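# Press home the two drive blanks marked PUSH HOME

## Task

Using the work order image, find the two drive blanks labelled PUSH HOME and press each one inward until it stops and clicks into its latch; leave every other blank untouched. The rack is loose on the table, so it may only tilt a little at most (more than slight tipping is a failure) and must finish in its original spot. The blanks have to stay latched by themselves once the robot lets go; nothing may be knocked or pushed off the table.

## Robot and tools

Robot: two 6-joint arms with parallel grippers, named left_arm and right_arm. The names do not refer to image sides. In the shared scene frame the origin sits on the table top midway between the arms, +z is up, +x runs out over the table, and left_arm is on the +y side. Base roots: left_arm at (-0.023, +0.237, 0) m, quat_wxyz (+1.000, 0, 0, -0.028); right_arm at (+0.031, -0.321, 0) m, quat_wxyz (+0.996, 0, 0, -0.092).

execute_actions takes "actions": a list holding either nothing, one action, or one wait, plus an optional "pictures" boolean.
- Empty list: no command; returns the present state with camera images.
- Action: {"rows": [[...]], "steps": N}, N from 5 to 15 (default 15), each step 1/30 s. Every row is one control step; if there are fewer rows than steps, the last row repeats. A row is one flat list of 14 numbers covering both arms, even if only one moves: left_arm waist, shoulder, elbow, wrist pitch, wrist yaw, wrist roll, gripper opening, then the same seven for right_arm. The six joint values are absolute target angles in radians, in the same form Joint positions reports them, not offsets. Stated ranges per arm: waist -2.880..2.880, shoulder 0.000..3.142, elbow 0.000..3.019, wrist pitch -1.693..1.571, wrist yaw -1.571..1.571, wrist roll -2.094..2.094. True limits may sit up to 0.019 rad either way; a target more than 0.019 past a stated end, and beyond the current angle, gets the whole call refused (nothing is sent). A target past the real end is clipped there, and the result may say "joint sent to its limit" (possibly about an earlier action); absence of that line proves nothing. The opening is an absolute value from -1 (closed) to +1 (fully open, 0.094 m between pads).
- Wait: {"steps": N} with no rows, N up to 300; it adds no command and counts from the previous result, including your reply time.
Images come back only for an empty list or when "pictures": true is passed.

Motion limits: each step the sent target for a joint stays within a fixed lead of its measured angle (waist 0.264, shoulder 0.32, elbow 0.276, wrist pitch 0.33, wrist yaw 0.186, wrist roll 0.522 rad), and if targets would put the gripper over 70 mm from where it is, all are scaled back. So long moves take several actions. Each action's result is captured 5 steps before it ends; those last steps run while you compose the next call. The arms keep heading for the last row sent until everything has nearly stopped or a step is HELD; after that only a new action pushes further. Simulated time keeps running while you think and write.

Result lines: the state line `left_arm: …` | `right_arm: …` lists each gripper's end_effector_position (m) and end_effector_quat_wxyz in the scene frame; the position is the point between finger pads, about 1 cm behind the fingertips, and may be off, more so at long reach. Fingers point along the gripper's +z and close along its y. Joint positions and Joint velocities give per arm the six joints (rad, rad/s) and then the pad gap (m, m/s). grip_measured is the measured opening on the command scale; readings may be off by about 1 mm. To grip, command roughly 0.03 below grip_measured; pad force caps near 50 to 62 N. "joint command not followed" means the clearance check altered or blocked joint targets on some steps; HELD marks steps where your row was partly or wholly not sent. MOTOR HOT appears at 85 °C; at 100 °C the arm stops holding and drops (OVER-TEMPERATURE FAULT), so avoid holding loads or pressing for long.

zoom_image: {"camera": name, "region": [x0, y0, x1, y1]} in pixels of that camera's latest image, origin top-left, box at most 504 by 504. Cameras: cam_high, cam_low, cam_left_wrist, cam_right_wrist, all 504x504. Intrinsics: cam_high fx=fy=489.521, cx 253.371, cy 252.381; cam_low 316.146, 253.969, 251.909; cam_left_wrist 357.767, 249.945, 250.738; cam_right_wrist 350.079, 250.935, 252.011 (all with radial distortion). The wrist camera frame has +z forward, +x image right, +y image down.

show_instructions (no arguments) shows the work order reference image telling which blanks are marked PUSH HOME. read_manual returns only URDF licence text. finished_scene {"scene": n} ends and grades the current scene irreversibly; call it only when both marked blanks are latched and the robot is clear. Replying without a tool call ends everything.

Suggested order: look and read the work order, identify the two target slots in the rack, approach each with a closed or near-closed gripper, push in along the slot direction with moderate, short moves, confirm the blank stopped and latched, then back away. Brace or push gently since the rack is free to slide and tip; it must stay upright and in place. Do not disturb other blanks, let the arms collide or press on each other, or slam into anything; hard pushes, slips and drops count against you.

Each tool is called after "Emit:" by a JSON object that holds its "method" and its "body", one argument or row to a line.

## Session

Emit:
{"method": "show_instructions", "body": {

}}

Emit:
{"method": "execute_actions", "body": {
  "actions": []
}}

Reference images for this scene: work order.

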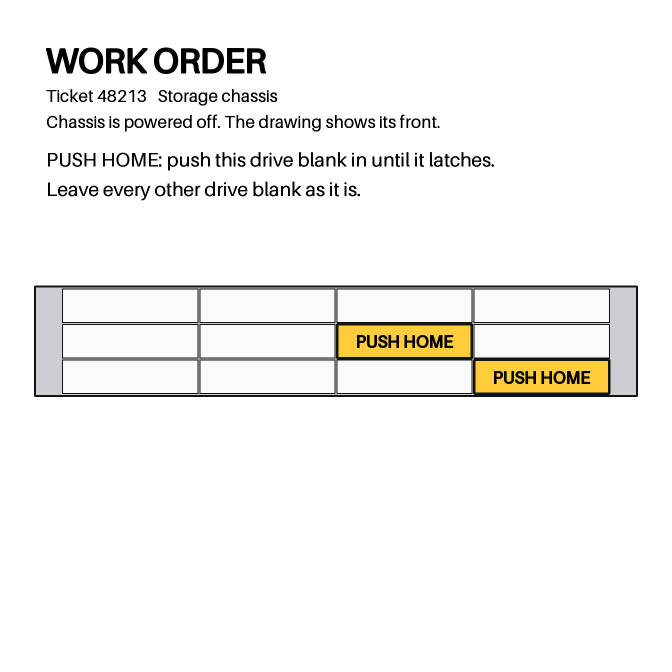

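Scene clock: 0.00 s of 5100.00 s.
left_arm: end_effector_position=(+0.6479, +0.7433, +0.1777) grip_measured=+1.000 end_effector_quat_wxyz=(+0.448, +0.492, +0.737, +0.120) | right_arm: end_effector_position=(+0.8097, -0.3764, +0.2709) grip_measured=+1.000 end_effector_quat_wxyz=(+0.634, +0.133, +0.670, +0.364)
Joint positions: left_arm=[ 0.856  2.411  2.426 -1.032  0.837  1.725  0.094] | right_arm=[ 0.009  1.958  1.402  0.633 -0.5    0.754  0.094]
Joint velocities: left_arm=[-0.024  0.005 -0.002  0.012 -0.066 -0.037  0.   ] | right_arm=[ 0.005  0.005  0.007  0.017  0.022 -0.051  0.   ]

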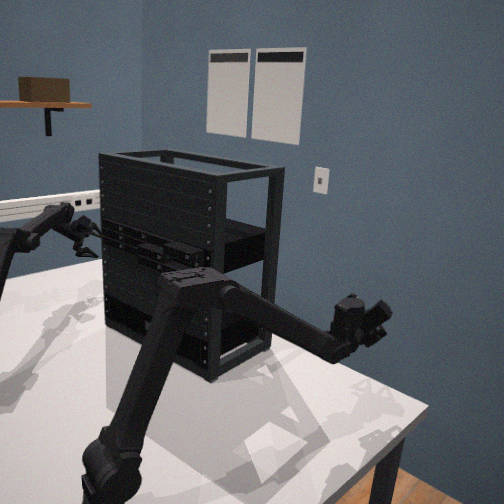

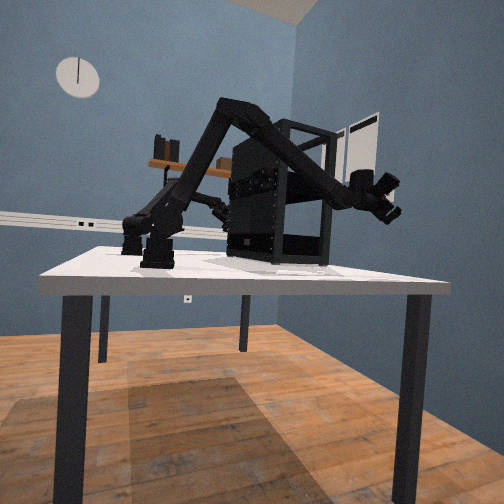

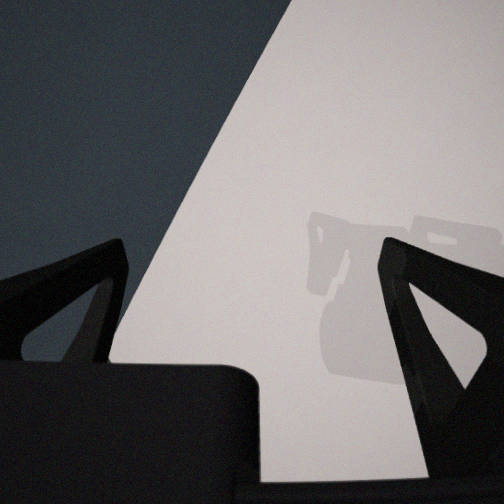

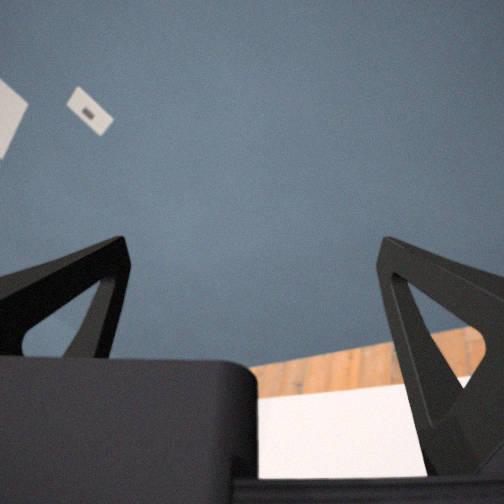

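Emit:
{"method": "execute_actions", "body": {
  "actions": [
    {"rows":[[0.856,2.4,2.45,-1.03,0.837,1.725,1,0,0.6,0.5,0.1,0,0,-1]]}
  ]
}}

Emit:
{"method": "execute_actions", "body": {
  "actions": [
    {"steps":20}
  ]
}}

Emit:
{"method": "execute_actions", "body": {
  "actions": [
    {"rows":[[0.856,2.4,2.45,-1.03,0.837,1.725,1,1.274,0.6,0.5,0.1,0.5,0,-1]]}
  ]
}}

Emit:
{"method": "execute_actions", "body": {
  "actions": [
    {"steps":10}
  ]
}}

Emit:
{"method": "execute_actions", "body": {
  "actions": [
    {"rows":[[0.856,2.4,2.45,-1.03,0.837,1.725,1,1.274,1.093,0.76,0.385,1.09,0,-1]]}
  ]
}}

Emit:
{"method": "execute_actions", "body": {
  "actions": [
    {"steps":22}
  ],
  "pictures": true
}}

Scene clock: 0.70 s of 5100.00 s.
left_arm: end_effector_position=(+0.6479, +0.7433, +0.1777) grip_measured=+1.000 end_effector_quat_wxyz=(+0.448, +0.492, +0.737, +0.120) | right_arm: end_effector_position=(+0.5965, -0.4162, +0.2066) grip_measured=-0.985 end_effector_quat_wxyz=(+0.550, +0.172, +0.816, +0.037)
Joint positions: left_arm=[ 0.856  2.411  2.426 -1.032  0.837  1.725  0.094] | right_arm=[ 0.009  1.414  0.825  0.186 -0.033  0.262  0.001]
Joint velocities: left_arm=[-0.005  0.005 -0.002 -0.007  0.007  0.037  0.   ] | right_arm=[ 0.005 -1.998 -1.604 -0.427  0.315 -0.857 -0.004]
Steps of this call (steps 1 to 11: nothing new was sent; steps 12 to 21: the first 10 steps of this action). Readings (joint positions):
12: left_arm=[0.856 2.411 2.426 -1.032 0.837 1.725] | right_arm=[0.009 1.942 1.382 0.599 -0.443 0.706]
13: left_arm=[0.856 2.411 2.426 -1.032 0.837 1.725] | right_arm=[0.010 1.898 1.325 0.524 -0.374 0.640]
15: left_arm=[0.856 2.411 2.426 -1.032 0.837 1.725] | right_arm=[0.010 1.785 1.185 0.390 -0.254 0.520]
19: left_arm=[0.856 2.411 2.426 -1.032 0.837 1.725] | right_arm=[0.010 1.544 0.942 0.224 -0.067 0.329]
21: the state above

Scene clock: 1.37 s of 5100.00 s.
left_arm: end_effector_position=(+0.6479, +0.7433, +0.1777) grip_measured=+1.000 end_effector_quat_wxyz=(+0.448, +0.492, +0.737, +0.120) | right_arm: end_effector_position=(+0.3985, -0.3862, +0.3614) grip_measured=-0.987 end_effector_quat_wxyz=(+0.707, +0.066, +0.702, -0.055)
Joint positions: left_arm=[ 0.856  2.411  2.426 -1.032  0.837  1.725  0.094] | right_arm=[ 0.009  0.6    0.494  0.111 -0.003  0.016  0.001]
Joint velocities: left_arm=[-0.005  0.005 -0.002  0.002 -0.095 -0.007  0.   ] | right_arm=[-0.015  0.142  0.007 -0.007  0.007 -0.022 -0.   ]
Kept back: nothing.
Steps of this call (steps 1 to 5: the last 5 steps of your previous action; steps 6 to 20: the robot went on to your last target). Readings (joint positions):
1: left_arm=[0.856 2.411 2.426 -1.032 0.837 1.725] | right_arm=[0.009 1.346 0.767 0.173 -0.024 0.233]
2: left_arm=[0.856 2.411 2.426 -1.032 0.837 1.725] | right_arm=[0.009 1.276 0.709 0.163 -0.017 0.207]
4: left_arm=[0.856 2.411 2.426 -1.032 0.837 1.725] | right_arm=[0.009 1.123 0.599 0.141 -0.009 0.156]
8: left_arm=[0.856 2.411 2.426 -1.032 0.837 1.725] | right_arm=[0.009 0.799 0.492 0.113 -0.005 0.091]
20: the state above

Scene clock: 1.70 s of 5100.00 s.
left_arm: end_effector_position=(+0.6479, +0.7433, +0.1777) grip_measured=+1.000 end_effector_quat_wxyz=(+0.448, +0.492, +0.737, +0.120) | right_arm: end_effector_position=(+0.3691, -0.1894, +0.3601) grip_measured=-0.987 end_effector_quat_wxyz=(+0.707, -0.032, +0.706, +0.041)
Joint positions: left_arm=[ 0.856  2.411  2.426 -1.032  0.837  1.725  0.094] | right_arm=[0.784 0.603 0.494 0.111 0.496 0.012 0.001]
Joint velocities: left_arm=[-0.005 -0.015  0.007  0.002 -0.037  0.037  0.   ] | right_arm=[ 2.603 -0.024 -0.012  0.012  0.066 -0.037  0.001]
Steps of this call (steps 1 to 10: the first 10 steps of this action). Readings (joint positions):
1: left_arm=[0.856 2.411 2.426 -1.032 0.837 1.725] | right_arm=[0.030 0.603 0.494 0.111 0.082 0.015]
2: left_arm=[0.856 2.411 2.426 -1.032 0.837 1.725] | right_arm=[0.085 0.603 0.494 0.111 0.188 0.015]
4: left_arm=[0.856 2.411 2.426 -1.032 0.837 1.725] | right_arm=[0.248 0.603 0.494 0.111 0.382 0.014]
8: left_arm=[0.856 2.411 2.426 -1.032 0.837 1.725] | right_arm=[0.608 0.603 0.494 0.111 0.493 0.013]
10: the state above

Scene clock: 2.03 s of 5100.00 s.
left_arm: end_effector_position=(+0.6479, +0.7433, +0.1777) grip_measured=+1.000 end_effector_quat_wxyz=(+0.448, +0.492, +0.737, +0.120) | right_arm: end_effector_position=(+0.2584, -0.0382, +0.3601) grip_measured=-0.987 end_effector_quat_wxyz=(+0.672, -0.214, +0.673, +0.221)
Joint positions: left_arm=[ 0.856  2.411  2.426 -1.032  0.837  1.725  0.094] | right_arm=[1.306 0.603 0.494 0.111 0.495 0.009 0.001]
Joint velocities: left_arm=[-0.024 -0.005 -0.027 -0.002  0.022 -0.037  0.   ] | right_arm=[-0.23   0.005 -0.017  0.002  0.022 -0.037  0.   ]
Kept back: nothing.
Steps of this call (steps 1 to 5: the last 5 steps of your previous action; steps 6 to 10: the robot went on to your last target). Readings (joint positions):
1: left_arm=[0.856 2.411 2.426 -1.032 0.837 1.725] | right_arm=[0.872 0.603 0.494 0.111 0.496 0.012]
2: left_arm=[0.856 2.411 2.426 -1.032 0.837 1.725] | right_arm=[0.959 0.603 0.494 0.111 0.497 0.012]
4: left_arm=[0.856 2.411 2.426 -1.032 0.837 1.725] | right_arm=[1.133 0.603 0.494 0.111 0.497 0.011]
8: left_arm=[0.856 2.411 2.426 -1.032 0.837 1.725] | right_arm=[1.314 0.603 0.494 0.111 0.494 0.009]
10: the state above

Scene clock: 2.37 s of 5100.00 s.
left_arm: end_effector_position=(+0.6479, +0.7433, +0.1777) grip_measured=+1.000 end_effector_quat_wxyz=(+0.448, +0.492, +0.737, +0.120) | right_arm: end_effector_position=(+0.3626, -0.0061, +0.3644) grip_measured=-0.987 end_effector_quat_wxyz=(+0.707, -0.005, +0.707, +0.010)
Joint positions: left_arm=[ 0.856  2.411  2.426 -1.032  0.837  1.725  0.094] | right_arm=[1.283 1.123 0.757 0.365 1.077 0.008 0.001]
Joint velocities: left_arm=[-0.015 -0.005 -0.007 -0.007 -0.066 -0.066  0.   ] | right_arm=[-0.005  0.532 -0.227  0.007  0.183 -0.037 -0.   ]
Steps of this call (steps 1 to 10: the first 10 steps of this action). Readings (joint positions):
1: left_arm=[0.856 2.411 2.426 -1.032 0.837 1.725] | right_arm=[1.301 0.616 0.500 0.131 0.541 0.009]
2: left_arm=[0.856 2.411 2.426 -1.032 0.837 1.725] | right_arm=[1.296 0.652 0.519 0.174 0.602 0.009]
4: left_arm=[0.856 2.411 2.426 -1.032 0.837 1.725] | right_arm=[1.291 0.772 0.594 0.255 0.741 0.009]
8: left_arm=[0.856 2.411 2.426 -1.032 0.837 1.725] | right_arm=[1.285 1.058 0.754 0.360 1.053 0.009]
10: the state above

Scene clock: 3.10 s of 5100.00 s.
left_arm: end_effector_position=(+0.6479, +0.7433, +0.1777) grip_measured=+1.000 end_effector_quat_wxyz=(+0.448, +0.492, +0.737, +0.120) | right_arm: end_effector_position=(+0.3583, -0.0162, +0.3691) grip_measured=-0.987 end_effector_quat_wxyz=(+0.710, +0.005, +0.704, +0.012)
Joint positions: left_arm=[ 0.856  2.411  2.426 -1.032  0.837  1.725  0.094] | right_arm=[1.283 1.092 0.741 0.368 1.087 0.008 0.001]
Joint velocities: left_arm=[-0.005 -0.005 -0.002 -0.017 -0.022 -0.037  0.   ] | right_arm=[-0.024 -0.024 -0.007 -0.012 -0.066 -0.007  0.   ]
Kept back: nothing.
Steps of this call (steps 1 to 5: the last 5 steps of your previous action; steps 6 to 22: the robot went on to your last target). Readings (joint positions):
1: left_arm=[0.856 2.411 2.426 -1.032 0.837 1.725] | right_arm=[1.283 1.136 0.750 0.365 1.081 0.008]
2: left_arm=[0.856 2.411 2.426 -1.032 0.837 1.725] | right_arm=[1.283 1.139 0.744 0.365 1.083 0.008]
4: left_arm=[0.856 2.411 2.426 -1.032 0.837 1.725] | right_arm=[1.283 1.131 0.741 0.365 1.086 0.008]
8: left_arm=[0.856 2.411 2.426 -1.032 0.837 1.725] | right_arm=[1.283 1.101 0.741 0.366 1.087 0.008]
22: the state above

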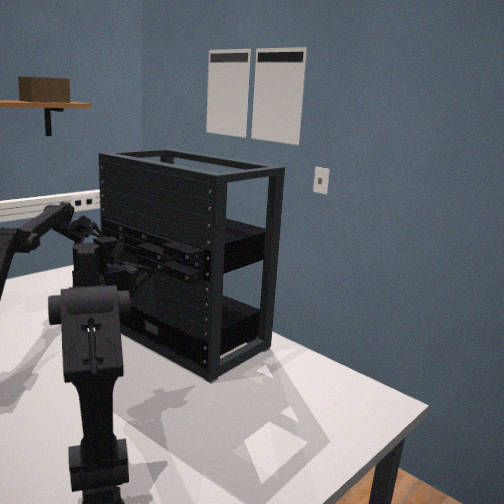

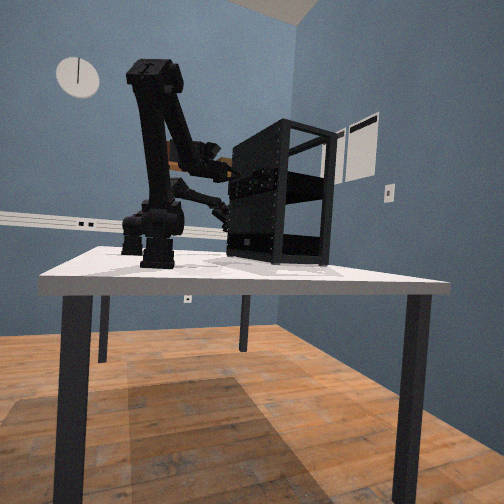

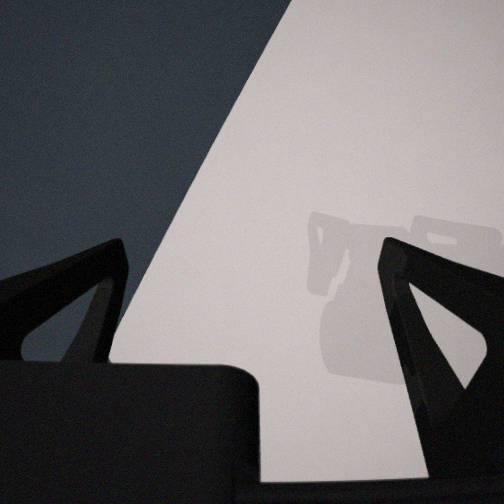

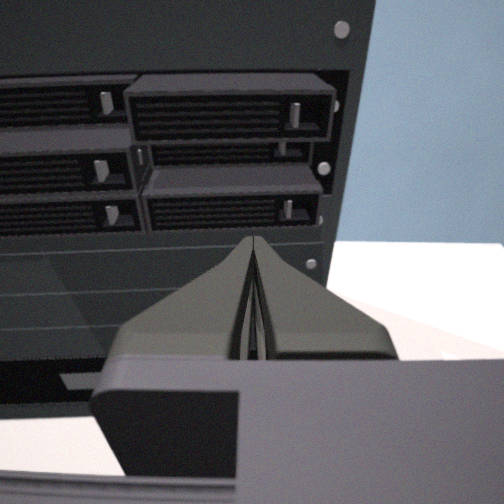

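Emit:
{"method": "execute_actions", "body": {
  "actions": [
    {"rows":[[0.856,2.4,2.45,-1.03,0.837,1.725,1,1.25,1.13,0.77,0.41,1.06,0,-1],[0.856,2.4,2.45,-1.03,0.837,1.725,1,1.22,1.16,0.78,0.43,1.04,0,-1],[0.856,2.4,2.45,-1.03,0.837,1.725,1,1.2,1.19,0.79,0.45,1.02,0,-1],[0.856,2.4,2.45,-1.03,0.837,1.725,1,1.17,1.22,0.80,0.47,0.99,0,-1],[0.856,2.4,2.45,-1.03,0.837,1.725,1,1.148,1.254,0.815,0.49,0.969,0,-1]]}
  ]
}}

Emit:
{"method": "execute_actions", "body": {
  "actions": [
    {"steps":14}
  ],
  "pictures": true
}}

Scene clock: 6.63 s of 5100.00 s.
left_arm: end_effector_position=(+0.6479, +0.7433, +0.1777) grip_measured=+1.000 end_effector_quat_wxyz=(+0.448, +0.492, +0.737, +0.120) | right_arm: end_effector_position=(+0.4254, -0.0109, +0.3303) grip_measured=-0.987 end_effector_quat_wxyz=(+0.703, +0.004, +0.711, -0.009)
Joint positions: left_arm=[ 0.856  2.411  2.426 -1.032  0.837  1.725  0.094] | right_arm=[1.139 1.264 0.779 0.465 0.972 0.008 0.001]
Joint velocities: left_arm=[-0.005 -0.005 -0.007 -0.002  0.037 -0.022  0.   ] | right_arm=[-0.132  0.22  -0.002 -0.012  0.037  0.037 -0.001]
Steps of this call (steps 1 to 15: the robot went on to your last target; steps 16 to 90: nothing new was sent; then 0.20 s passed at rest; steps 91 to 100: the first 10 steps of this action). Readings (joint positions):
91: left_arm=[0.856 2.411 2.426 -1.032 0.837 1.725] | right_arm=[1.281 1.094 0.741 0.372 1.077 0.008]
92: left_arm=[0.856 2.411 2.426 -1.032 0.837 1.725] | right_arm=[1.276 1.099 0.741 0.383 1.060 0.008]
94: left_arm=[0.856 2.411 2.426 -1.032 0.837 1.725] | right_arm=[1.246 1.130 0.748 0.418 1.017 0.008]
98: left_arm=[0.856 2.411 2.426 -1.032 0.837 1.725] | right_arm=[1.158 1.238 0.779 0.464 0.972 0.008]
100: the state above

Scene clock: 7.10 s of 5100.00 s.
left_arm: end_effector_position=(+0.6479, +0.7433, +0.1777) grip_measured=+1.000 end_effector_quat_wxyz=(+0.448, +0.492, +0.737, +0.120) | right_arm: end_effector_position=(+0.4254, -0.0112, +0.3318) grip_measured=-0.987 end_effector_quat_wxyz=(+0.704, +0.005, +0.710, -0.007)
Joint positions: left_arm=[ 0.856  2.411  2.426 -1.032  0.837  1.725  0.094] | right_arm=[1.138 1.263 0.779 0.47  0.971 0.008 0.001]
Joint velocities: left_arm=[-0.015 -0.015  0.007  0.002 -0.037  0.051  0.   ] | right_arm=[-0.005 -0.015 -0.007 -0.002 -0.051 -0.007 -0.001]
Kept back: nothing.
Steps of this call (steps 1 to 5: the last 5 steps of your previous action; steps 6 to 14: the robot went on to your last target). Readings (joint positions):
1: left_arm=[0.856 2.411 2.426 -1.032 0.837 1.725] | right_arm=[1.137 1.270 0.779 0.465 0.972 0.008]
2: left_arm=[0.856 2.411 2.426 -1.032 0.837 1.725] | right_arm=[1.138 1.270 0.779 0.465 0.971 0.008]
4: left_arm=[0.856 2.411 2.426 -1.032 0.837 1.725] | right_arm=[1.138 1.267 0.779 0.468 0.971 0.008]
8: left_arm=[0.856 2.411 2.426 -1.032 0.837 1.725] | right_arm=[1.138 1.263 0.779 0.470 0.971 0.008]
14: the state above

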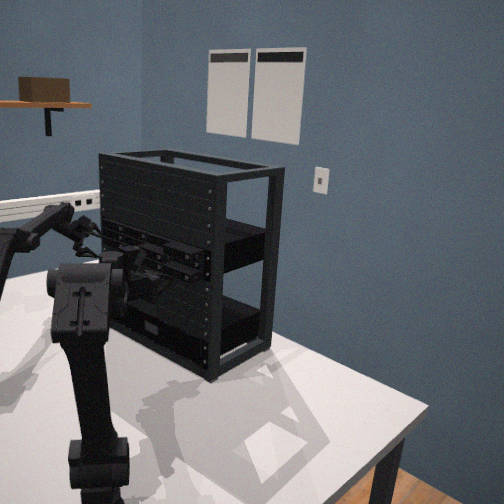

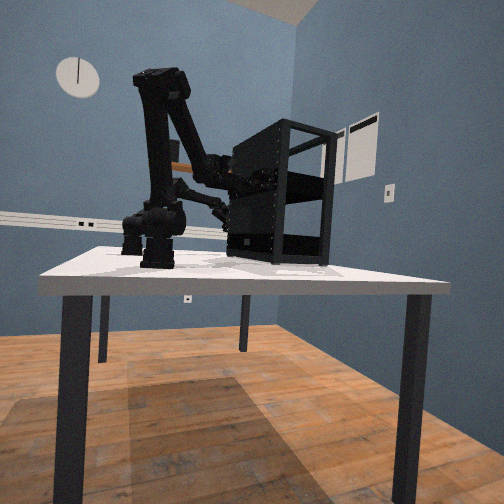

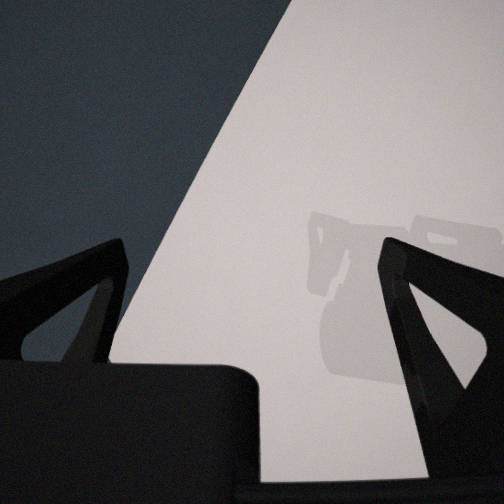

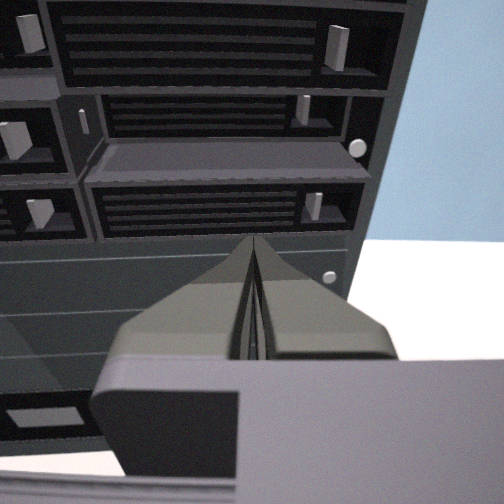

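Emit:
{"method": "execute_actions", "body": {
  "actions": [
    {"rows":[[0.856,2.4,2.45,-1.03,0.837,1.725,1,1.125,1.275,0.84,0.495,0.95,0,-1],[0.856,2.4,2.45,-1.03,0.837,1.725,1,1.125,1.275,0.84,0.495,0.95,0,-1],[0.856,2.4,2.45,-1.03,0.837,1.725,1,1.11,1.29,0.855,0.495,0.93,0,-1],[0.856,2.4,2.45,-1.03,0.837,1.725,1,1.11,1.29,0.855,0.495,0.93,0,-1],[0.856,2.4,2.45,-1.03,0.837,1.725,1,1.09,1.305,0.87,0.5,0.915,0,-1],[0.856,2.4,2.45,-1.03,0.837,1.725,1,1.09,1.305,0.87,0.5,0.915,0,-1],[0.856,2.4,2.45,-1.03,0.837,1.725,1,1.07,1.32,0.885,0.5,0.9,0,-1],[0.856,2.4,2.45,-1.03,0.837,1.725,1,1.07,1.32,0.885,0.5,0.9,0,-1],[0.856,2.4,2.45,-1.03,0.837,1.725,1,1.05,1.335,0.9,0.5,0.89,0,-1],[0.856,2.4,2.45,-1.03,0.837,1.725,1,1.05,1.335,0.9,0.5,0.89,0,-1],[0.856,2.4,2.45,-1.03,0.837,1.725,1,1.03,1.35,0.915,0.5,0.875,0,-1],[0.856,2.4,2.45,-1.03,0.837,1.725,1,1.03,1.35,0.915,0.5,0.875,0,-1],[0.856,2.4,2.45,-1.03,0.837,1.725,1,1.01,1.36,0.925,0.5,0.865,0,-1]]}
  ]
}}

Emit:
{"method": "execute_actions", "body": {
  "actions": [
    {"rows":[[0.856,2.4,2.45,-1.03,0.837,1.725,1,0.99,1.37,0.935,0.5,0.855,0,-1],[0.856,2.4,2.45,-1.03,0.837,1.725,1,0.99,1.37,0.935,0.5,0.855,0,-1],[0.856,2.4,2.45,-1.03,0.837,1.725,1,0.97,1.38,0.945,0.5,0.85,0,-1],[0.856,2.4,2.45,-1.03,0.837,1.725,1,0.97,1.38,0.945,0.5,0.85,0,-1],[0.856,2.4,2.45,-1.03,0.837,1.725,1,0.95,1.385,0.95,0.5,0.85,0,-1]]}
  ],
  "pictures": true
}}

Scene clock: 8.03 s of 5100.00 s.
left_arm: end_effector_position=(+0.6479, +0.7433, +0.1777) grip_measured=+1.000 end_effector_quat_wxyz=(+0.448, +0.492, +0.737, +0.120) | right_arm: end_effector_position=(+0.4516, -0.0014, +0.3477) grip_measured=-0.987 end_effector_quat_wxyz=(+0.711, +0.004, +0.703, +0.013)
Joint positions: left_arm=[ 0.856  2.411  2.426 -1.032  0.837  1.725  0.094] | right_arm=[1.092 1.303 0.843 0.48  0.894 0.008 0.001]
Joint velocities: left_arm=[-0.005  0.005  0.012  0.007 -0.022  0.007  0.   ] | right_arm=[-0.181  0.161  0.178  0.002 -0.095 -0.037 -0.001]
Steps of this call (steps 1 to 15: the robot went on to your last target; steps 16 to 18: nothing new was sent; steps 19 to 28: the first 10 steps of this action). Readings (joint positions):
19: left_arm=[0.856 2.411 2.426 -1.032 0.837 1.725] | right_arm=[1.138 1.263 0.780 0.470 0.964 0.008]
20: left_arm=[0.856 2.411 2.426 -1.032 0.837 1.725] | right_arm=[1.138 1.263 0.783 0.471 0.958 0.008]
22: left_arm=[0.856 2.411 2.426 -1.032 0.837 1.725] | right_arm=[1.133 1.267 0.794 0.472 0.939 0.008]
26: left_arm=[0.856 2.411 2.426 -1.032 0.837 1.725] | right_arm=[1.104 1.290 0.831 0.478 0.906 0.008]
28: the state above

Scene clock: 8.53 s of 5100.00 s.
left_arm: end_effector_position=(+0.6479, +0.7433, +0.1777) grip_measured=+1.000 end_effector_quat_wxyz=(+0.448, +0.492, +0.737, +0.120) | right_arm: end_effector_position=(+0.4770, -0.0028, +0.3481) grip_measured=-0.987 end_effector_quat_wxyz=(+0.712, +0.006, +0.702, +0.011)
Joint positions: left_arm=[ 0.856  2.411  2.426 -1.032  0.837  1.725  0.094] | right_arm=[1.043 1.345 0.883 0.483 0.851 0.008 0.001]
Joint velocities: left_arm=[-0.034  0.005  0.017 -0.007 -0.051  0.037  0.   ] | right_arm=[-0.015 -0.005 -0.002  0.002 -0.095  0.037 -0.001]
Steps of this call (steps 1 to 5: the last 5 steps of your previous action; steps 6 to 15: the first 10 steps of this action). Readings (joint positions):
6: left_arm=[0.856 2.411 2.426 -1.032 0.837 1.725] | right_arm=[1.053 1.339 0.877 0.481 0.858 0.008]
7: left_arm=[0.856 2.411 2.426 -1.032 0.837 1.725] | right_arm=[1.047 1.342 0.881 0.481 0.853 0.008]
9: left_arm=[0.856 2.411 2.426 -1.032 0.837 1.725] | right_arm=[1.043 1.345 0.883 0.483 0.851 0.008]
13: left_arm=[0.856 2.411 2.426 -1.032 0.837 1.725] | right_arm=[1.043 1.345 0.883 0.483 0.851 0.008]
15: the state above

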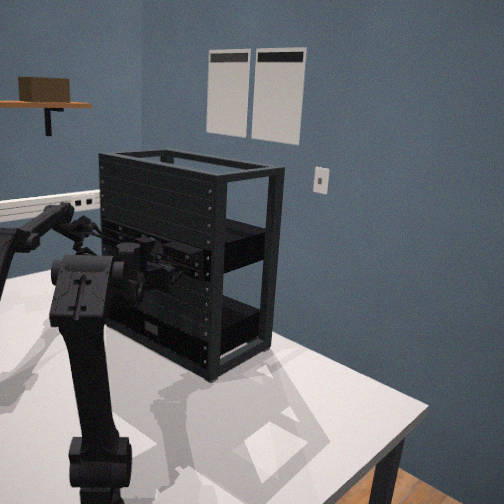

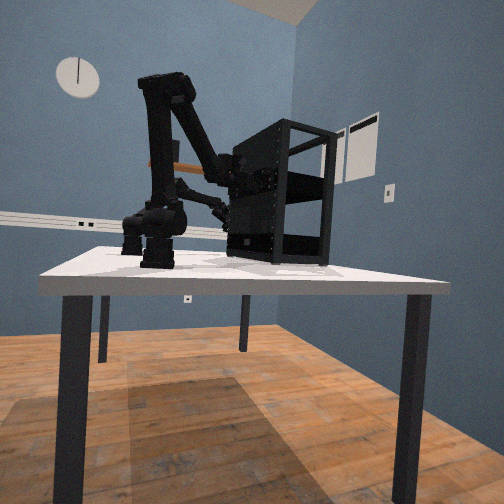

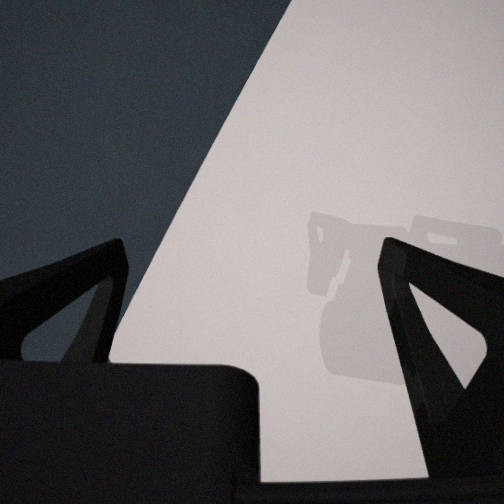

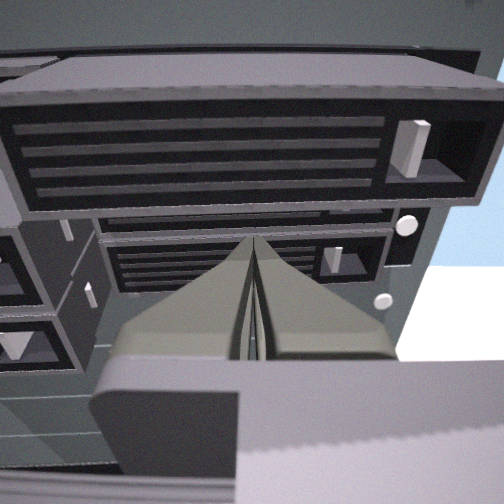

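Emit:
{"method": "execute_actions", "body": {
  "actions": [
    {"rows":[[0.856,2.4,2.45,-1.03,0.837,1.725,1,1.065,1.345,0.86,0.49,0.87,0,-1]],"steps":12}
  ]
}}

Emit:
{"method": "execute_actions", "body": {
  "actions": [
    {"rows":[[0.856,2.4,2.45,-1.03,0.837,1.725,1,1.04,1.35,0.88,0.5,0.86,0,-1],[0.856,2.4,2.45,-1.03,0.837,1.725,1,1.02,1.36,0.89,0.5,0.855,0,-1],[0.856,2.4,2.45,-1.03,0.837,1.725,1,1.0,1.37,0.9,0.5,0.85,0,-1],[0.856,2.4,2.45,-1.03,0.837,1.725,1,0.98,1.375,0.91,0.5,0.85,0,-1],[0.856,2.4,2.45,-1.03,0.837,1.725,1,0.95,1.385,0.92,0.5,0.85,0,-1]]}
  ],
  "pictures": true
}}

Scene clock: 9.03 s of 5100.00 s.
left_arm: end_effector_position=(+0.6479, +0.7433, +0.1777) grip_measured=+1.000 end_effector_quat_wxyz=(+0.448, +0.492, +0.737, +0.120) | right_arm: end_effector_position=(+0.4693, -0.0021, +0.3362) grip_measured=-0.987 end_effector_quat_wxyz=(+0.707, -0.000, +0.708, +0.005)
Joint positions: left_arm=[ 0.856  2.411  2.426 -1.032  0.837  1.725  0.094] | right_arm=[1.059 1.343 0.859 0.483 0.867 0.008 0.001]
Joint velocities: left_arm=[-0.005 -0.005 -0.027  0.002  0.022  0.007  0.   ] | right_arm=[-0.015  0.005 -0.032 -0.002  0.022 -0.051 -0.001]
Steps of this call (steps 1 to 5: the last 5 steps of your previous action; steps 6 to 8: the robot went on to your last target; steps 9 to 15: the first 7 steps of this action). Readings (joint positions):
9: left_arm=[0.856 2.411 2.426 -1.032 0.837 1.725] | right_arm=[1.048 1.343 0.879 0.483 0.855 0.008]
10: left_arm=[0.856 2.411 2.426 -1.032 0.837 1.725] | right_arm=[1.052 1.343 0.876 0.483 0.863 0.008]
12: left_arm=[0.856 2.411 2.426 -1.032 0.837 1.725] | right_arm=[1.057 1.343 0.867 0.483 0.866 0.008]
15: the state above

Scene clock: 9.53 s of 5100.00 s.
left_arm: end_effector_position=(+0.6479, +0.7433, +0.1777) grip_measured=+1.000 end_effector_quat_wxyz=(+0.448, +0.492, +0.737, +0.120) | right_arm: end_effector_position=(+0.4781, -0.0093, +0.3357) grip_measured=-0.987 end_effector_quat_wxyz=(+0.707, +0.002, +0.708, +0.002)
Joint positions: left_arm=[ 0.856  2.411  2.426 -1.032  0.837  1.725  0.094] | right_arm=[1.033 1.347 0.861 0.484 0.848 0.008 0.001]
Joint velocities: left_arm=[ 0.005 -0.015  0.002 -0.017  0.037 -0.037  0.   ] | right_arm=[ 0.005 -0.005 -0.007  0.002 -0.007 -0.037 -0.001]
Steps of this call (steps 1 to 5: the last 5 steps of your previous action; steps 6 to 15: the first 10 steps of this action). Readings (joint positions):
6: left_arm=[0.856 2.411 2.426 -1.032 0.837 1.725] | right_arm=[1.058 1.343 0.859 0.483 0.866 0.008]
7: left_arm=[0.856 2.411 2.426 -1.032 0.837 1.725] | right_arm=[1.056 1.343 0.859 0.483 0.861 0.008]
9: left_arm=[0.856 2.411 2.426 -1.032 0.837 1.725] | right_arm=[1.042 1.346 0.859 0.483 0.853 0.008]
13: left_arm=[0.856 2.411 2.426 -1.032 0.837 1.725] | right_arm=[1.033 1.347 0.861 0.484 0.848 0.008]
15: the state above

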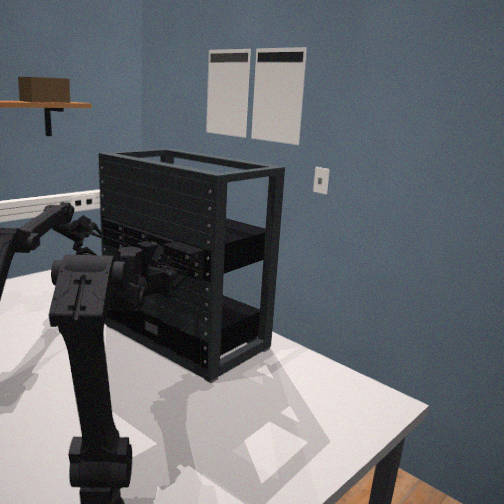

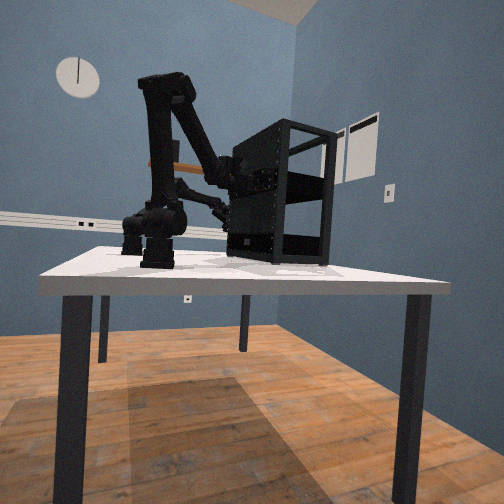

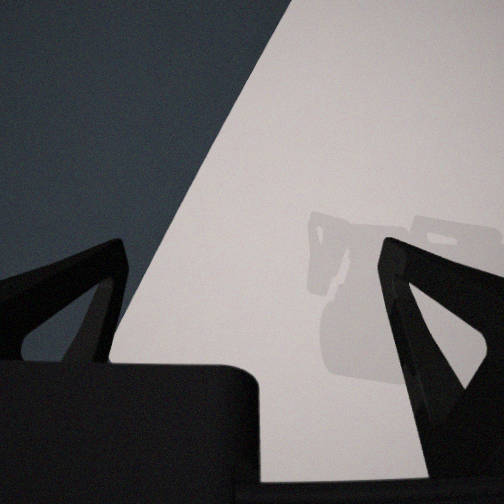

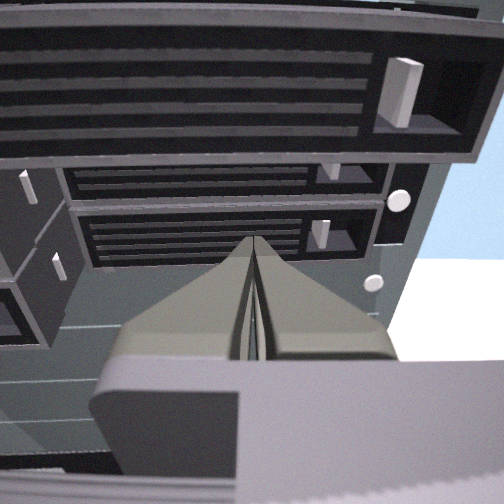

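Emit:
{"method": "execute_actions", "body": {
  "actions": [
    {"rows":[[0.856,2.4,2.45,-1.03,0.837,1.725,1,1.07,1.33,0.86,0.49,0.88,0,-1],[0.856,2.4,2.45,-1.03,0.837,1.725,1,1.1,1.3,0.84,0.49,0.91,0,-1],[0.856,2.4,2.45,-1.03,0.837,1.725,1,1.13,1.28,0.82,0.49,0.94,0,-1],[0.856,2.4,2.45,-1.03,0.837,1.725,1,1.17,1.25,0.79,0.48,0.98,0,-1],[0.856,2.4,2.45,-1.03,0.837,1.725,1,1.21,1.22,0.77,0.48,1.02,0,-1]],"steps":12}
  ]
}}

Emit:
{"method": "execute_actions", "body": {
  "actions": [
    {"rows":[[0.856,2.4,2.45,-1.03,0.837,1.725,1,1.26,1.25,0.83,0.46,1.05,0.3,-1],[0.856,2.4,2.45,-1.03,0.837,1.725,1,1.29,1.29,0.88,0.44,1.08,0.6,-1],[0.856,2.4,2.45,-1.03,0.837,1.725,1,1.31,1.33,0.93,0.42,1.1,0.9,-1],[0.856,2.4,2.45,-1.03,0.837,1.725,1,1.31,1.37,0.98,0.41,1.12,1.2,-1],[0.856,2.4,2.45,-1.03,0.837,1.725,1,1.31,1.4,1.03,0.4,1.12,1.57,-1],[0.856,2.4,2.45,-1.03,0.837,1.725,1,1.31,1.43,1.07,0.39,1.12,1.57,-1],[0.856,2.4,2.45,-1.03,0.837,1.725,1,1.31,1.46,1.112,0.385,1.123,1.57,-1]]}
  ]
}}

Emit:
{"method": "execute_actions", "body": {
  "actions": [
    {"steps":18}
  ],
  "pictures": true
}}

Scene clock: 10.27 s of 5100.00 s.
left_arm: end_effector_position=(+0.6479, +0.7433, +0.1777) grip_measured=+1.000 end_effector_quat_wxyz=(+0.448, +0.492, +0.737, +0.120) | right_arm: end_effector_position=(+0.4143, -0.0081, +0.3361) grip_measured=-0.987 end_effector_quat_wxyz=(+0.708, +0.015, +0.706, -0.006)
Joint positions: left_arm=[ 0.856  2.411  2.426 -1.032  0.837  1.725  0.094] | right_arm=[1.169 1.255 0.776 0.484 1.013 0.008 0.001]
Joint velocities: left_arm=[-0.005  0.015  0.007  0.007 -0.037 -0.022  0.   ] | right_arm=[ 0.904 -0.63  -0.422  0.002  0.095  0.022  0.   ]
Steps of this call (steps 1 to 5: the last 5 steps of your previous action; steps 6 to 15: the robot went on to your last target; steps 16 to 22: the first 7 steps of this action). Readings (joint positions):
16: left_arm=[0.856 2.411 2.426 -1.032 0.837 1.725] | right_arm=[1.040 1.345 0.859 0.484 0.857 0.008]
17: left_arm=[0.856 2.411 2.426 -1.032 0.837 1.725] | right_arm=[1.048 1.343 0.857 0.484 0.882 0.008]
19: left_arm=[0.856 2.411 2.426 -1.032 0.837 1.725] | right_arm=[1.080 1.322 0.836 0.484 0.944 0.008]
22: the state above

Scene clock: 10.77 s of 5100.00 s.
left_arm: end_effector_position=(+0.6479, +0.7433, +0.1777) grip_measured=+1.000 end_effector_quat_wxyz=(+0.448, +0.492, +0.737, +0.120) | right_arm: end_effector_position=(+0.4074, +0.1117, +0.3806) grip_measured=-0.987 end_effector_quat_wxyz=(+0.635, +0.311, +0.629, +0.322)
Joint positions: left_arm=[ 0.856  2.411  2.426 -1.032  0.837  1.725  0.094] | right_arm=[1.313 1.459 1.087 0.405 1.118 0.898 0.001]
Joint velocities: left_arm=[-0.005 -0.015 -0.007  0.012 -0.051 -0.022  0.   ] | right_arm=[ 0.083  0.376  0.344 -0.051  0.037  2.821  0.001]
Steps of this call (steps 1 to 5: the last 5 steps of your previous action; steps 6 to 15: the first 10 steps of this action). Readings (joint positions):
6: left_arm=[0.856 2.411 2.426 -1.032 0.837 1.725] | right_arm=[1.231 1.212 0.766 0.482 1.030 0.046]
7: left_arm=[0.856 2.411 2.426 -1.032 0.837 1.725] | right_arm=[1.235 1.219 0.776 0.475 1.057 0.132]
9: left_arm=[0.856 2.411 2.426 -1.032 0.837 1.725] | right_arm=[1.256 1.263 0.832 0.449 1.104 0.326]
13: left_arm=[0.856 2.411 2.426 -1.032 0.837 1.725] | right_arm=[1.303 1.413 1.031 0.410 1.118 0.706]
15: the state above

Scene clock: 11.37 s of 5100.00 s.
left_arm: end_effector_position=(+0.6479, +0.7433, +0.1777) grip_measured=+1.000 end_effector_quat_wxyz=(+0.448, +0.492, +0.737, +0.120) | right_arm: end_effector_position=(+0.4077, +0.1138, +0.3783) grip_measured=-0.987 end_effector_quat_wxyz=(+0.501, +0.494, +0.501, +0.504)
Joint positions: left_arm=[ 0.856  2.411  2.426 -1.032  0.837  1.725  0.094] | right_arm=[1.315 1.465 1.092 0.397 1.12  1.546 0.001]
Joint velocities: left_arm=[ 0.024 -0.005 -0.002 -0.002  0.022 -0.022  0.   ] | right_arm=[-0.005  0.005  0.002 -0.012  0.007  0.095 -0.001]
Kept back: nothing.
Steps of this call (steps 1 to 5: the last 5 steps of your previous action; steps 6 to 18: the robot went on to your last target). Readings (joint positions):
1: left_arm=[0.856 2.411 2.426 -1.032 0.837 1.725] | right_arm=[1.315 1.466 1.092 0.403 1.118 0.994]
2: left_arm=[0.856 2.411 2.426 -1.032 0.837 1.725] | right_arm=[1.315 1.467 1.092 0.401 1.119 1.091]
4: left_arm=[0.856 2.411 2.426 -1.032 0.837 1.725] | right_arm=[1.315 1.467 1.092 0.397 1.120 1.258]
8: left_arm=[0.856 2.411 2.426 -1.032 0.837 1.725] | right_arm=[1.315 1.465 1.092 0.397 1.120 1.437]
18: the state above

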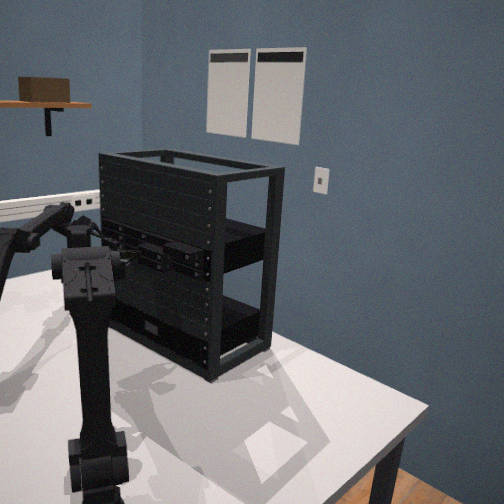

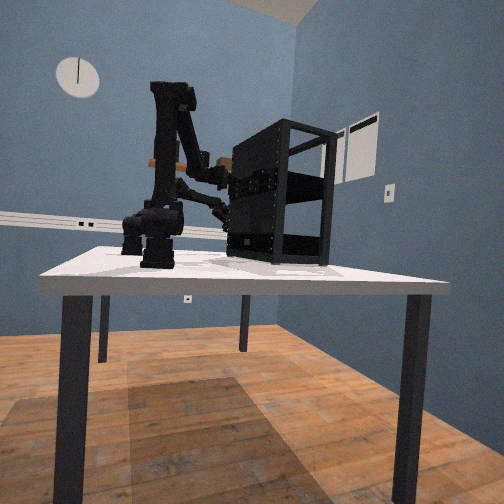

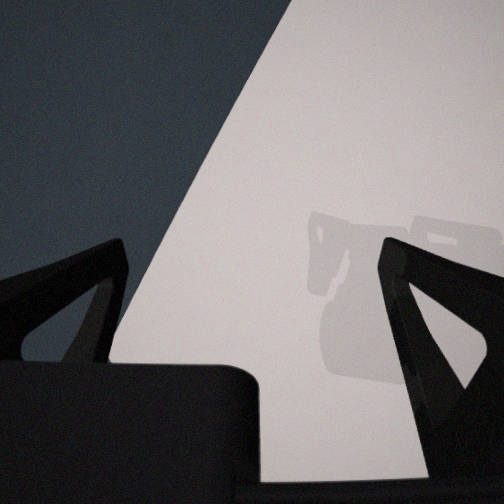

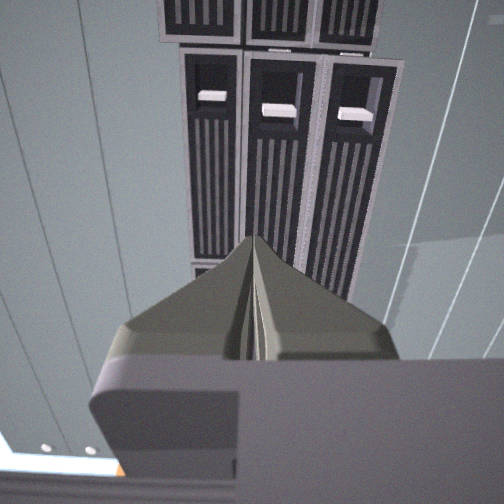

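Top edge ≈.382; aim z≈.373. Go to contact first.

Emit:
{"method": "execute_actions", "body": {
  "actions": [
    {"rows":[[0.856,2.4,2.45,-1.03,0.837,1.725,1,1.29,1.475,1.12,0.37,1.105,1.57,-1],[0.856,2.4,2.45,-1.03,0.837,1.725,1,1.29,1.475,1.12,0.37,1.105,1.57,-1],[0.856,2.4,2.45,-1.03,0.837,1.725,1,1.27,1.487,1.14,0.37,1.09,1.57,-1],[0.856,2.4,2.45,-1.03,0.837,1.725,1,1.27,1.487,1.14,0.37,1.09,1.57,-1],[0.856,2.4,2.45,-1.03,0.837,1.725,1,1.25,1.5,1.157,0.37,1.07,1.57,-1],[0.856,2.4,2.45,-1.03,0.837,1.725,1,1.25,1.5,1.157,0.37,1.07,1.57,-1],[0.856,2.4,2.45,-1.03,0.837,1.725,1,1.23,1.51,1.168,0.37,1.06,1.57,-1],[0.856,2.4,2.45,-1.03,0.837,1.725,1,1.23,1.51,1.168,0.37,1.06,1.57,-1],[0.856,2.4,2.45,-1.03,0.837,1.725,1,1.205,1.52,1.18,0.37,1.05,1.57,-1]]}
  ]
}}

Emit:
{"method": "execute_actions", "body": {
  "actions": [
    {"steps":8}
  ],
  "pictures": true
}}

Scene clock: 12.00 s of 5100.00 s.
left_arm: end_effector_position=(+0.6479, +0.7433, +0.1777) grip_measured=+1.000 end_effector_quat_wxyz=(+0.448, +0.492, +0.737, +0.120) | right_arm: end_effector_position=(+0.4410, +0.1098, +0.3784) grip_measured=-0.987 end_effector_quat_wxyz=(+0.498, +0.495, +0.501, +0.506)
Joint positions: left_arm=[ 0.856  2.411  2.426 -1.032  0.837  1.725  0.094] | right_arm=[1.249 1.492 1.124 0.383 1.05  1.559 0.001]
Joint velocities: left_arm=[-0.015 -0.015 -0.017 -0.012  0.051 -0.007  0.   ] | right_arm=[-0.171  0.122  0.144  0.017 -0.139 -0.066 -0.   ]
Steps of this call (steps 1 to 9: the robot went on to your last target; steps 10 to 19: the first 10 steps of this action). Readings (joint positions):
10: left_arm=[0.856 2.411 2.426 -1.032 0.837 1.725] | right_arm=[1.314 1.465 1.092 0.395 1.116 1.557]
11: left_arm=[0.856 2.411 2.426 -1.032 0.837 1.725] | right_arm=[1.312 1.465 1.092 0.391 1.111 1.558]
13: left_arm=[0.856 2.411 2.426 -1.032 0.837 1.725] | right_arm=[1.304 1.466 1.092 0.386 1.096 1.558]
17: left_arm=[0.856 2.411 2.426 -1.032 0.837 1.725] | right_arm=[1.265 1.481 1.113 0.384 1.065 1.559]
19: the state above

Scene clock: 12.27 s of 5100.00 s.
left_arm: end_effector_position=(+0.6479, +0.7433, +0.1777) grip_measured=+1.000 end_effector_quat_wxyz=(+0.448, +0.492, +0.737, +0.120) | right_arm: end_effector_position=(+0.4455, +0.1101, +0.3783) grip_measured=-0.987 end_effector_quat_wxyz=(+0.499, +0.496, +0.500, +0.505)
Joint positions: left_arm=[ 0.856  2.411  2.426 -1.032  0.837  1.725  0.094] | right_arm=[1.242 1.5   1.132 0.383 1.048 1.559 0.001]
Joint velocities: left_arm=[-0.005 -0.015  0.012  0.012 -0.037  0.066  0.   ] | right_arm=[-0.005  0.005 -0.012  0.007  0.022  0.037  0.001]
Kept back: nothing.
Steps of this call (steps 1 to 5: the last 5 steps of your previous action; steps 6 to 8: the robot went on to your last target). Readings (joint positions):
1: left_arm=[0.856 2.411 2.426 -1.032 0.837 1.725] | right_arm=[1.244 1.496 1.129 0.383 1.048 1.559]
2: left_arm=[0.856 2.411 2.426 -1.032 0.837 1.725] | right_arm=[1.243 1.499 1.132 0.383 1.048 1.559]
4: left_arm=[0.856 2.411 2.426 -1.032 0.837 1.725] | right_arm=[1.242 1.500 1.132 0.383 1.048 1.559]
8: the state above

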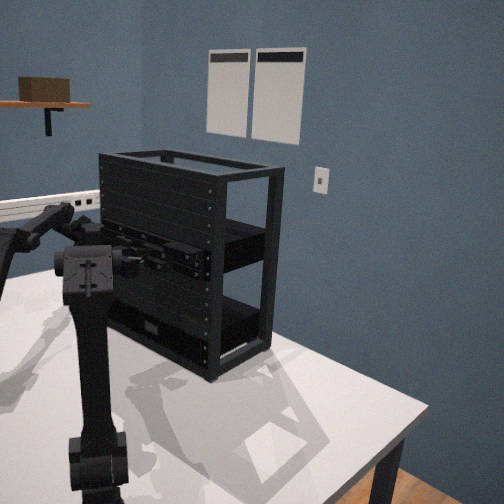

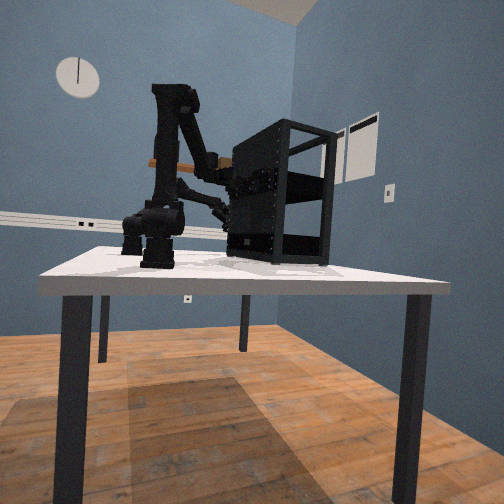

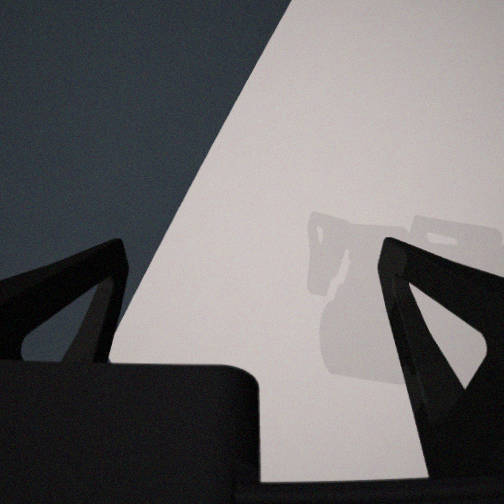

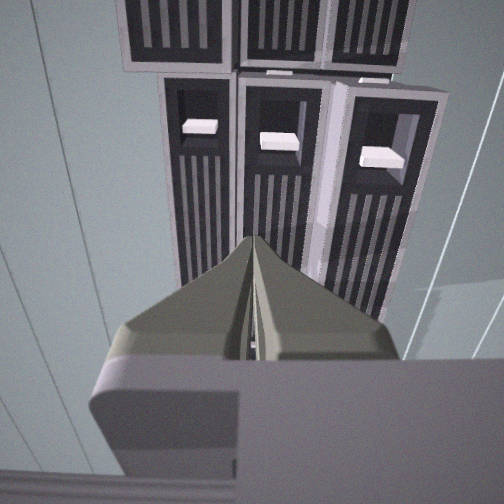

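Tip is within the face. Continue.

Emit:
{"method": "execute_actions", "body": {
  "actions": [
    {"rows":[[0.856,2.4,2.45,-1.03,0.837,1.725,1,1.19,1.53,1.19,0.36,1.04,1.57,-1],[0.856,2.4,2.45,-1.03,0.837,1.725,1,1.19,1.53,1.19,0.36,1.04,1.57,-1],[0.856,2.4,2.45,-1.03,0.837,1.725,1,1.17,1.54,1.2,0.36,1.03,1.57,-1],[0.856,2.4,2.45,-1.03,0.837,1.725,1,1.17,1.54,1.2,0.36,1.03,1.57,-1],[0.856,2.4,2.45,-1.03,0.837,1.725,1,1.15,1.552,1.213,0.36,1.02,1.57,-1],[0.856,2.4,2.45,-1.03,0.837,1.725,1,1.15,1.552,1.213,0.36,1.02,1.57,-1],[0.856,2.4,2.45,-1.03,0.837,1.725,1,1.125,1.56,1.222,0.36,1.015,1.57,-1],[0.856,2.4,2.45,-1.03,0.837,1.725,1,1.125,1.56,1.222,0.36,1.015,1.57,-1],[0.856,2.4,2.45,-1.03,0.837,1.725,1,1.1,1.565,1.23,0.36,1.015,1.57,-1],[0.856,2.4,2.45,-1.03,0.837,1.725,1,1.08,1.57,1.235,0.36,1.015,1.57,-1]]}
  ]
}}

Emit:
{"method": "execute_actions", "body": {
  "actions": [
    {"steps":8}
  ]
}}

Emit:
{"method": "execute_actions", "body": {
  "actions": [
    {"rows":[[0.856,2.4,2.45,-1.03,0.837,1.725,1,1.26,1.5,1.16,0.38,1.07,1.57,-1]]}
  ],
  "pictures": true
}}

Scene clock: 13.67 s of 5100.00 s.
left_arm: end_effector_position=(+0.6479, +0.7433, +0.1777) grip_measured=+1.000 end_effector_quat_wxyz=(+0.448, +0.492, +0.737, +0.120) | right_arm: end_effector_position=(+0.4673, +0.1101, +0.3790) grip_measured=-0.987 end_effector_quat_wxyz=(+0.500, +0.497, +0.500, +0.503)
Joint positions: left_arm=[ 0.856  2.411  2.426 -1.032  0.837  1.725  0.094] | right_arm=[1.205 1.528 1.167 0.373 1.014 1.559 0.001]
Joint velocities: left_arm=[-0.005 -0.015 -0.027  0.002 -0.007 -0.037  0.   ] | right_arm=[-0.005  0.005  0.002 -0.027  0.022  0.007 -0.   ]
Steps of this call (steps 1 to 15: the robot went on to your last target; steps 16 to 32: nothing new was sent; steps 33 to 42: the first 10 steps of this action). Readings (joint positions):
33: left_arm=[0.856 2.411 2.426 -1.032 0.837 1.725] | right_arm=[1.241 1.500 1.133 0.382 1.047 1.559]
34: left_arm=[0.856 2.411 2.426 -1.032 0.837 1.725] | right_arm=[1.240 1.500 1.135 0.379 1.045 1.559]
36: left_arm=[0.856 2.411 2.426 -1.032 0.837 1.725] | right_arm=[1.233 1.504 1.140 0.375 1.036 1.559]
40: left_arm=[0.856 2.411 2.426 -1.032 0.837 1.725] | right_arm=[1.205 1.527 1.166 0.374 1.011 1.559]
42: the state above

Scene clock: 13.93 s of 5100.00 s.
left_arm: end_effector_position=(+0.6479, +0.7433, +0.1777) grip_measured=+1.000 end_effector_quat_wxyz=(+0.448, +0.492, +0.737, +0.120) | right_arm: end_effector_position=(+0.4673, +0.1102, +0.3789) grip_measured=-0.987 end_effector_quat_wxyz=(+0.500, +0.497, +0.500, +0.503)
Joint positions: left_arm=[ 0.856  2.411  2.426 -1.032  0.837  1.725  0.094] | right_arm=[1.205 1.528 1.167 0.373 1.014 1.559 0.001]
Joint velocities: left_arm=[-0.005 -0.005  0.027 -0.017  0.022 -0.007  0.   ] | right_arm=[ 0.005 -0.015  0.007  0.002  0.037  0.037 -0.001]
Kept back: nothing.
Steps of this call (steps 1 to 5: the last 5 steps of your previous action; steps 6 to 8: the robot went on to your last target). Readings (joint positions):
1: left_arm=[0.856 2.411 2.426 -1.032 0.837 1.725] | right_arm=[1.205 1.528 1.167 0.373 1.014 1.559]
2: left_arm=[0.856 2.411 2.426 -1.032 0.837 1.725] | right_arm=[1.205 1.528 1.167 0.373 1.014 1.559]
4: left_arm=[0.856 2.411 2.426 -1.032 0.837 1.725] | right_arm=[1.205 1.528 1.167 0.373 1.014 1.559]
8: the state above

Scene clock: 14.27 s of 5100.00 s.
left_arm: end_effector_position=(+0.6479, +0.7433, +0.1777) grip_measured=+1.000 end_effector_quat_wxyz=(+0.448, +0.492, +0.737, +0.120) | right_arm: end_effector_position=(+0.4396, +0.1204, +0.3856) grip_measured=-0.987 end_effector_quat_wxyz=(+0.498, +0.497, +0.498, +0.508)
Joint positions: left_arm=[ 0.856  2.411  2.426 -1.032  0.837  1.725  0.094] | right_arm=[1.262 1.509 1.16  0.373 1.066 1.559 0.001]
Joint velocities: left_arm=[-0.005  0.005  0.002 -0.007 -0.037  0.007  0.   ] | right_arm=[-0.015 -0.005  0.012 -0.002 -0.022 -0.051 -0.001]
Steps of this call (steps 1 to 10: the first 10 steps of this action). Readings (joint positions):
1: left_arm=[0.856 2.411 2.426 -1.032 0.837 1.725] | right_arm=[1.214 1.526 1.166 0.373 1.032 1.559]
2: left_arm=[0.856 2.411 2.426 -1.032 0.837 1.725] | right_arm=[1.219 1.525 1.164 0.373 1.055 1.559]
4: left_arm=[0.856 2.411 2.426 -1.032 0.837 1.725] | right_arm=[1.236 1.519 1.160 0.373 1.066 1.559]
8: left_arm=[0.856 2.411 2.426 -1.032 0.837 1.725] | right_arm=[1.261 1.510 1.160 0.373 1.066 1.559]
10: the state above

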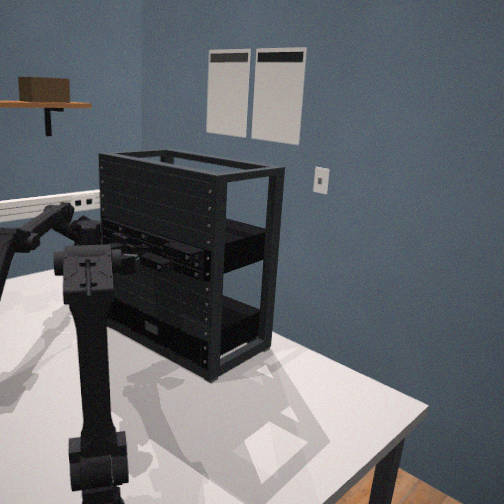

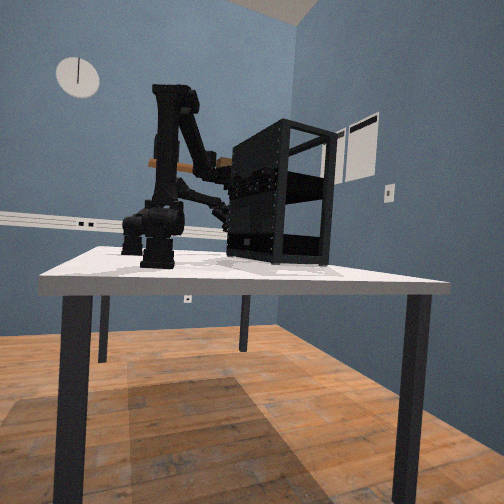

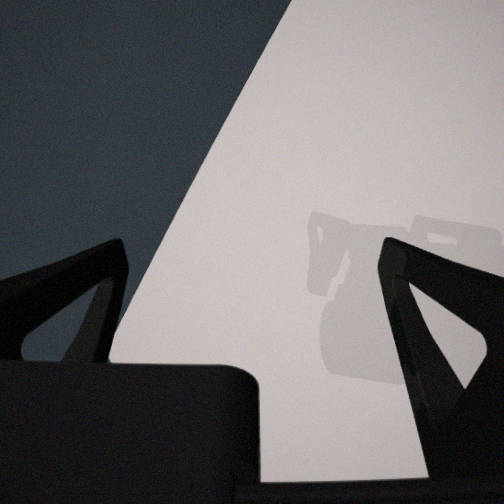

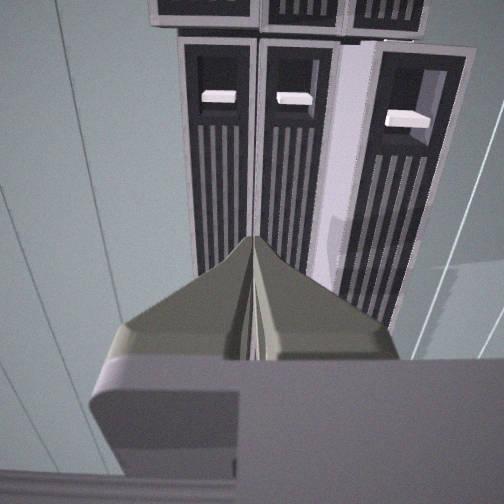

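Emit:
{"method": "finished_scene", "body": {
  "scene": 2
}}

The scene is finished: the task was done.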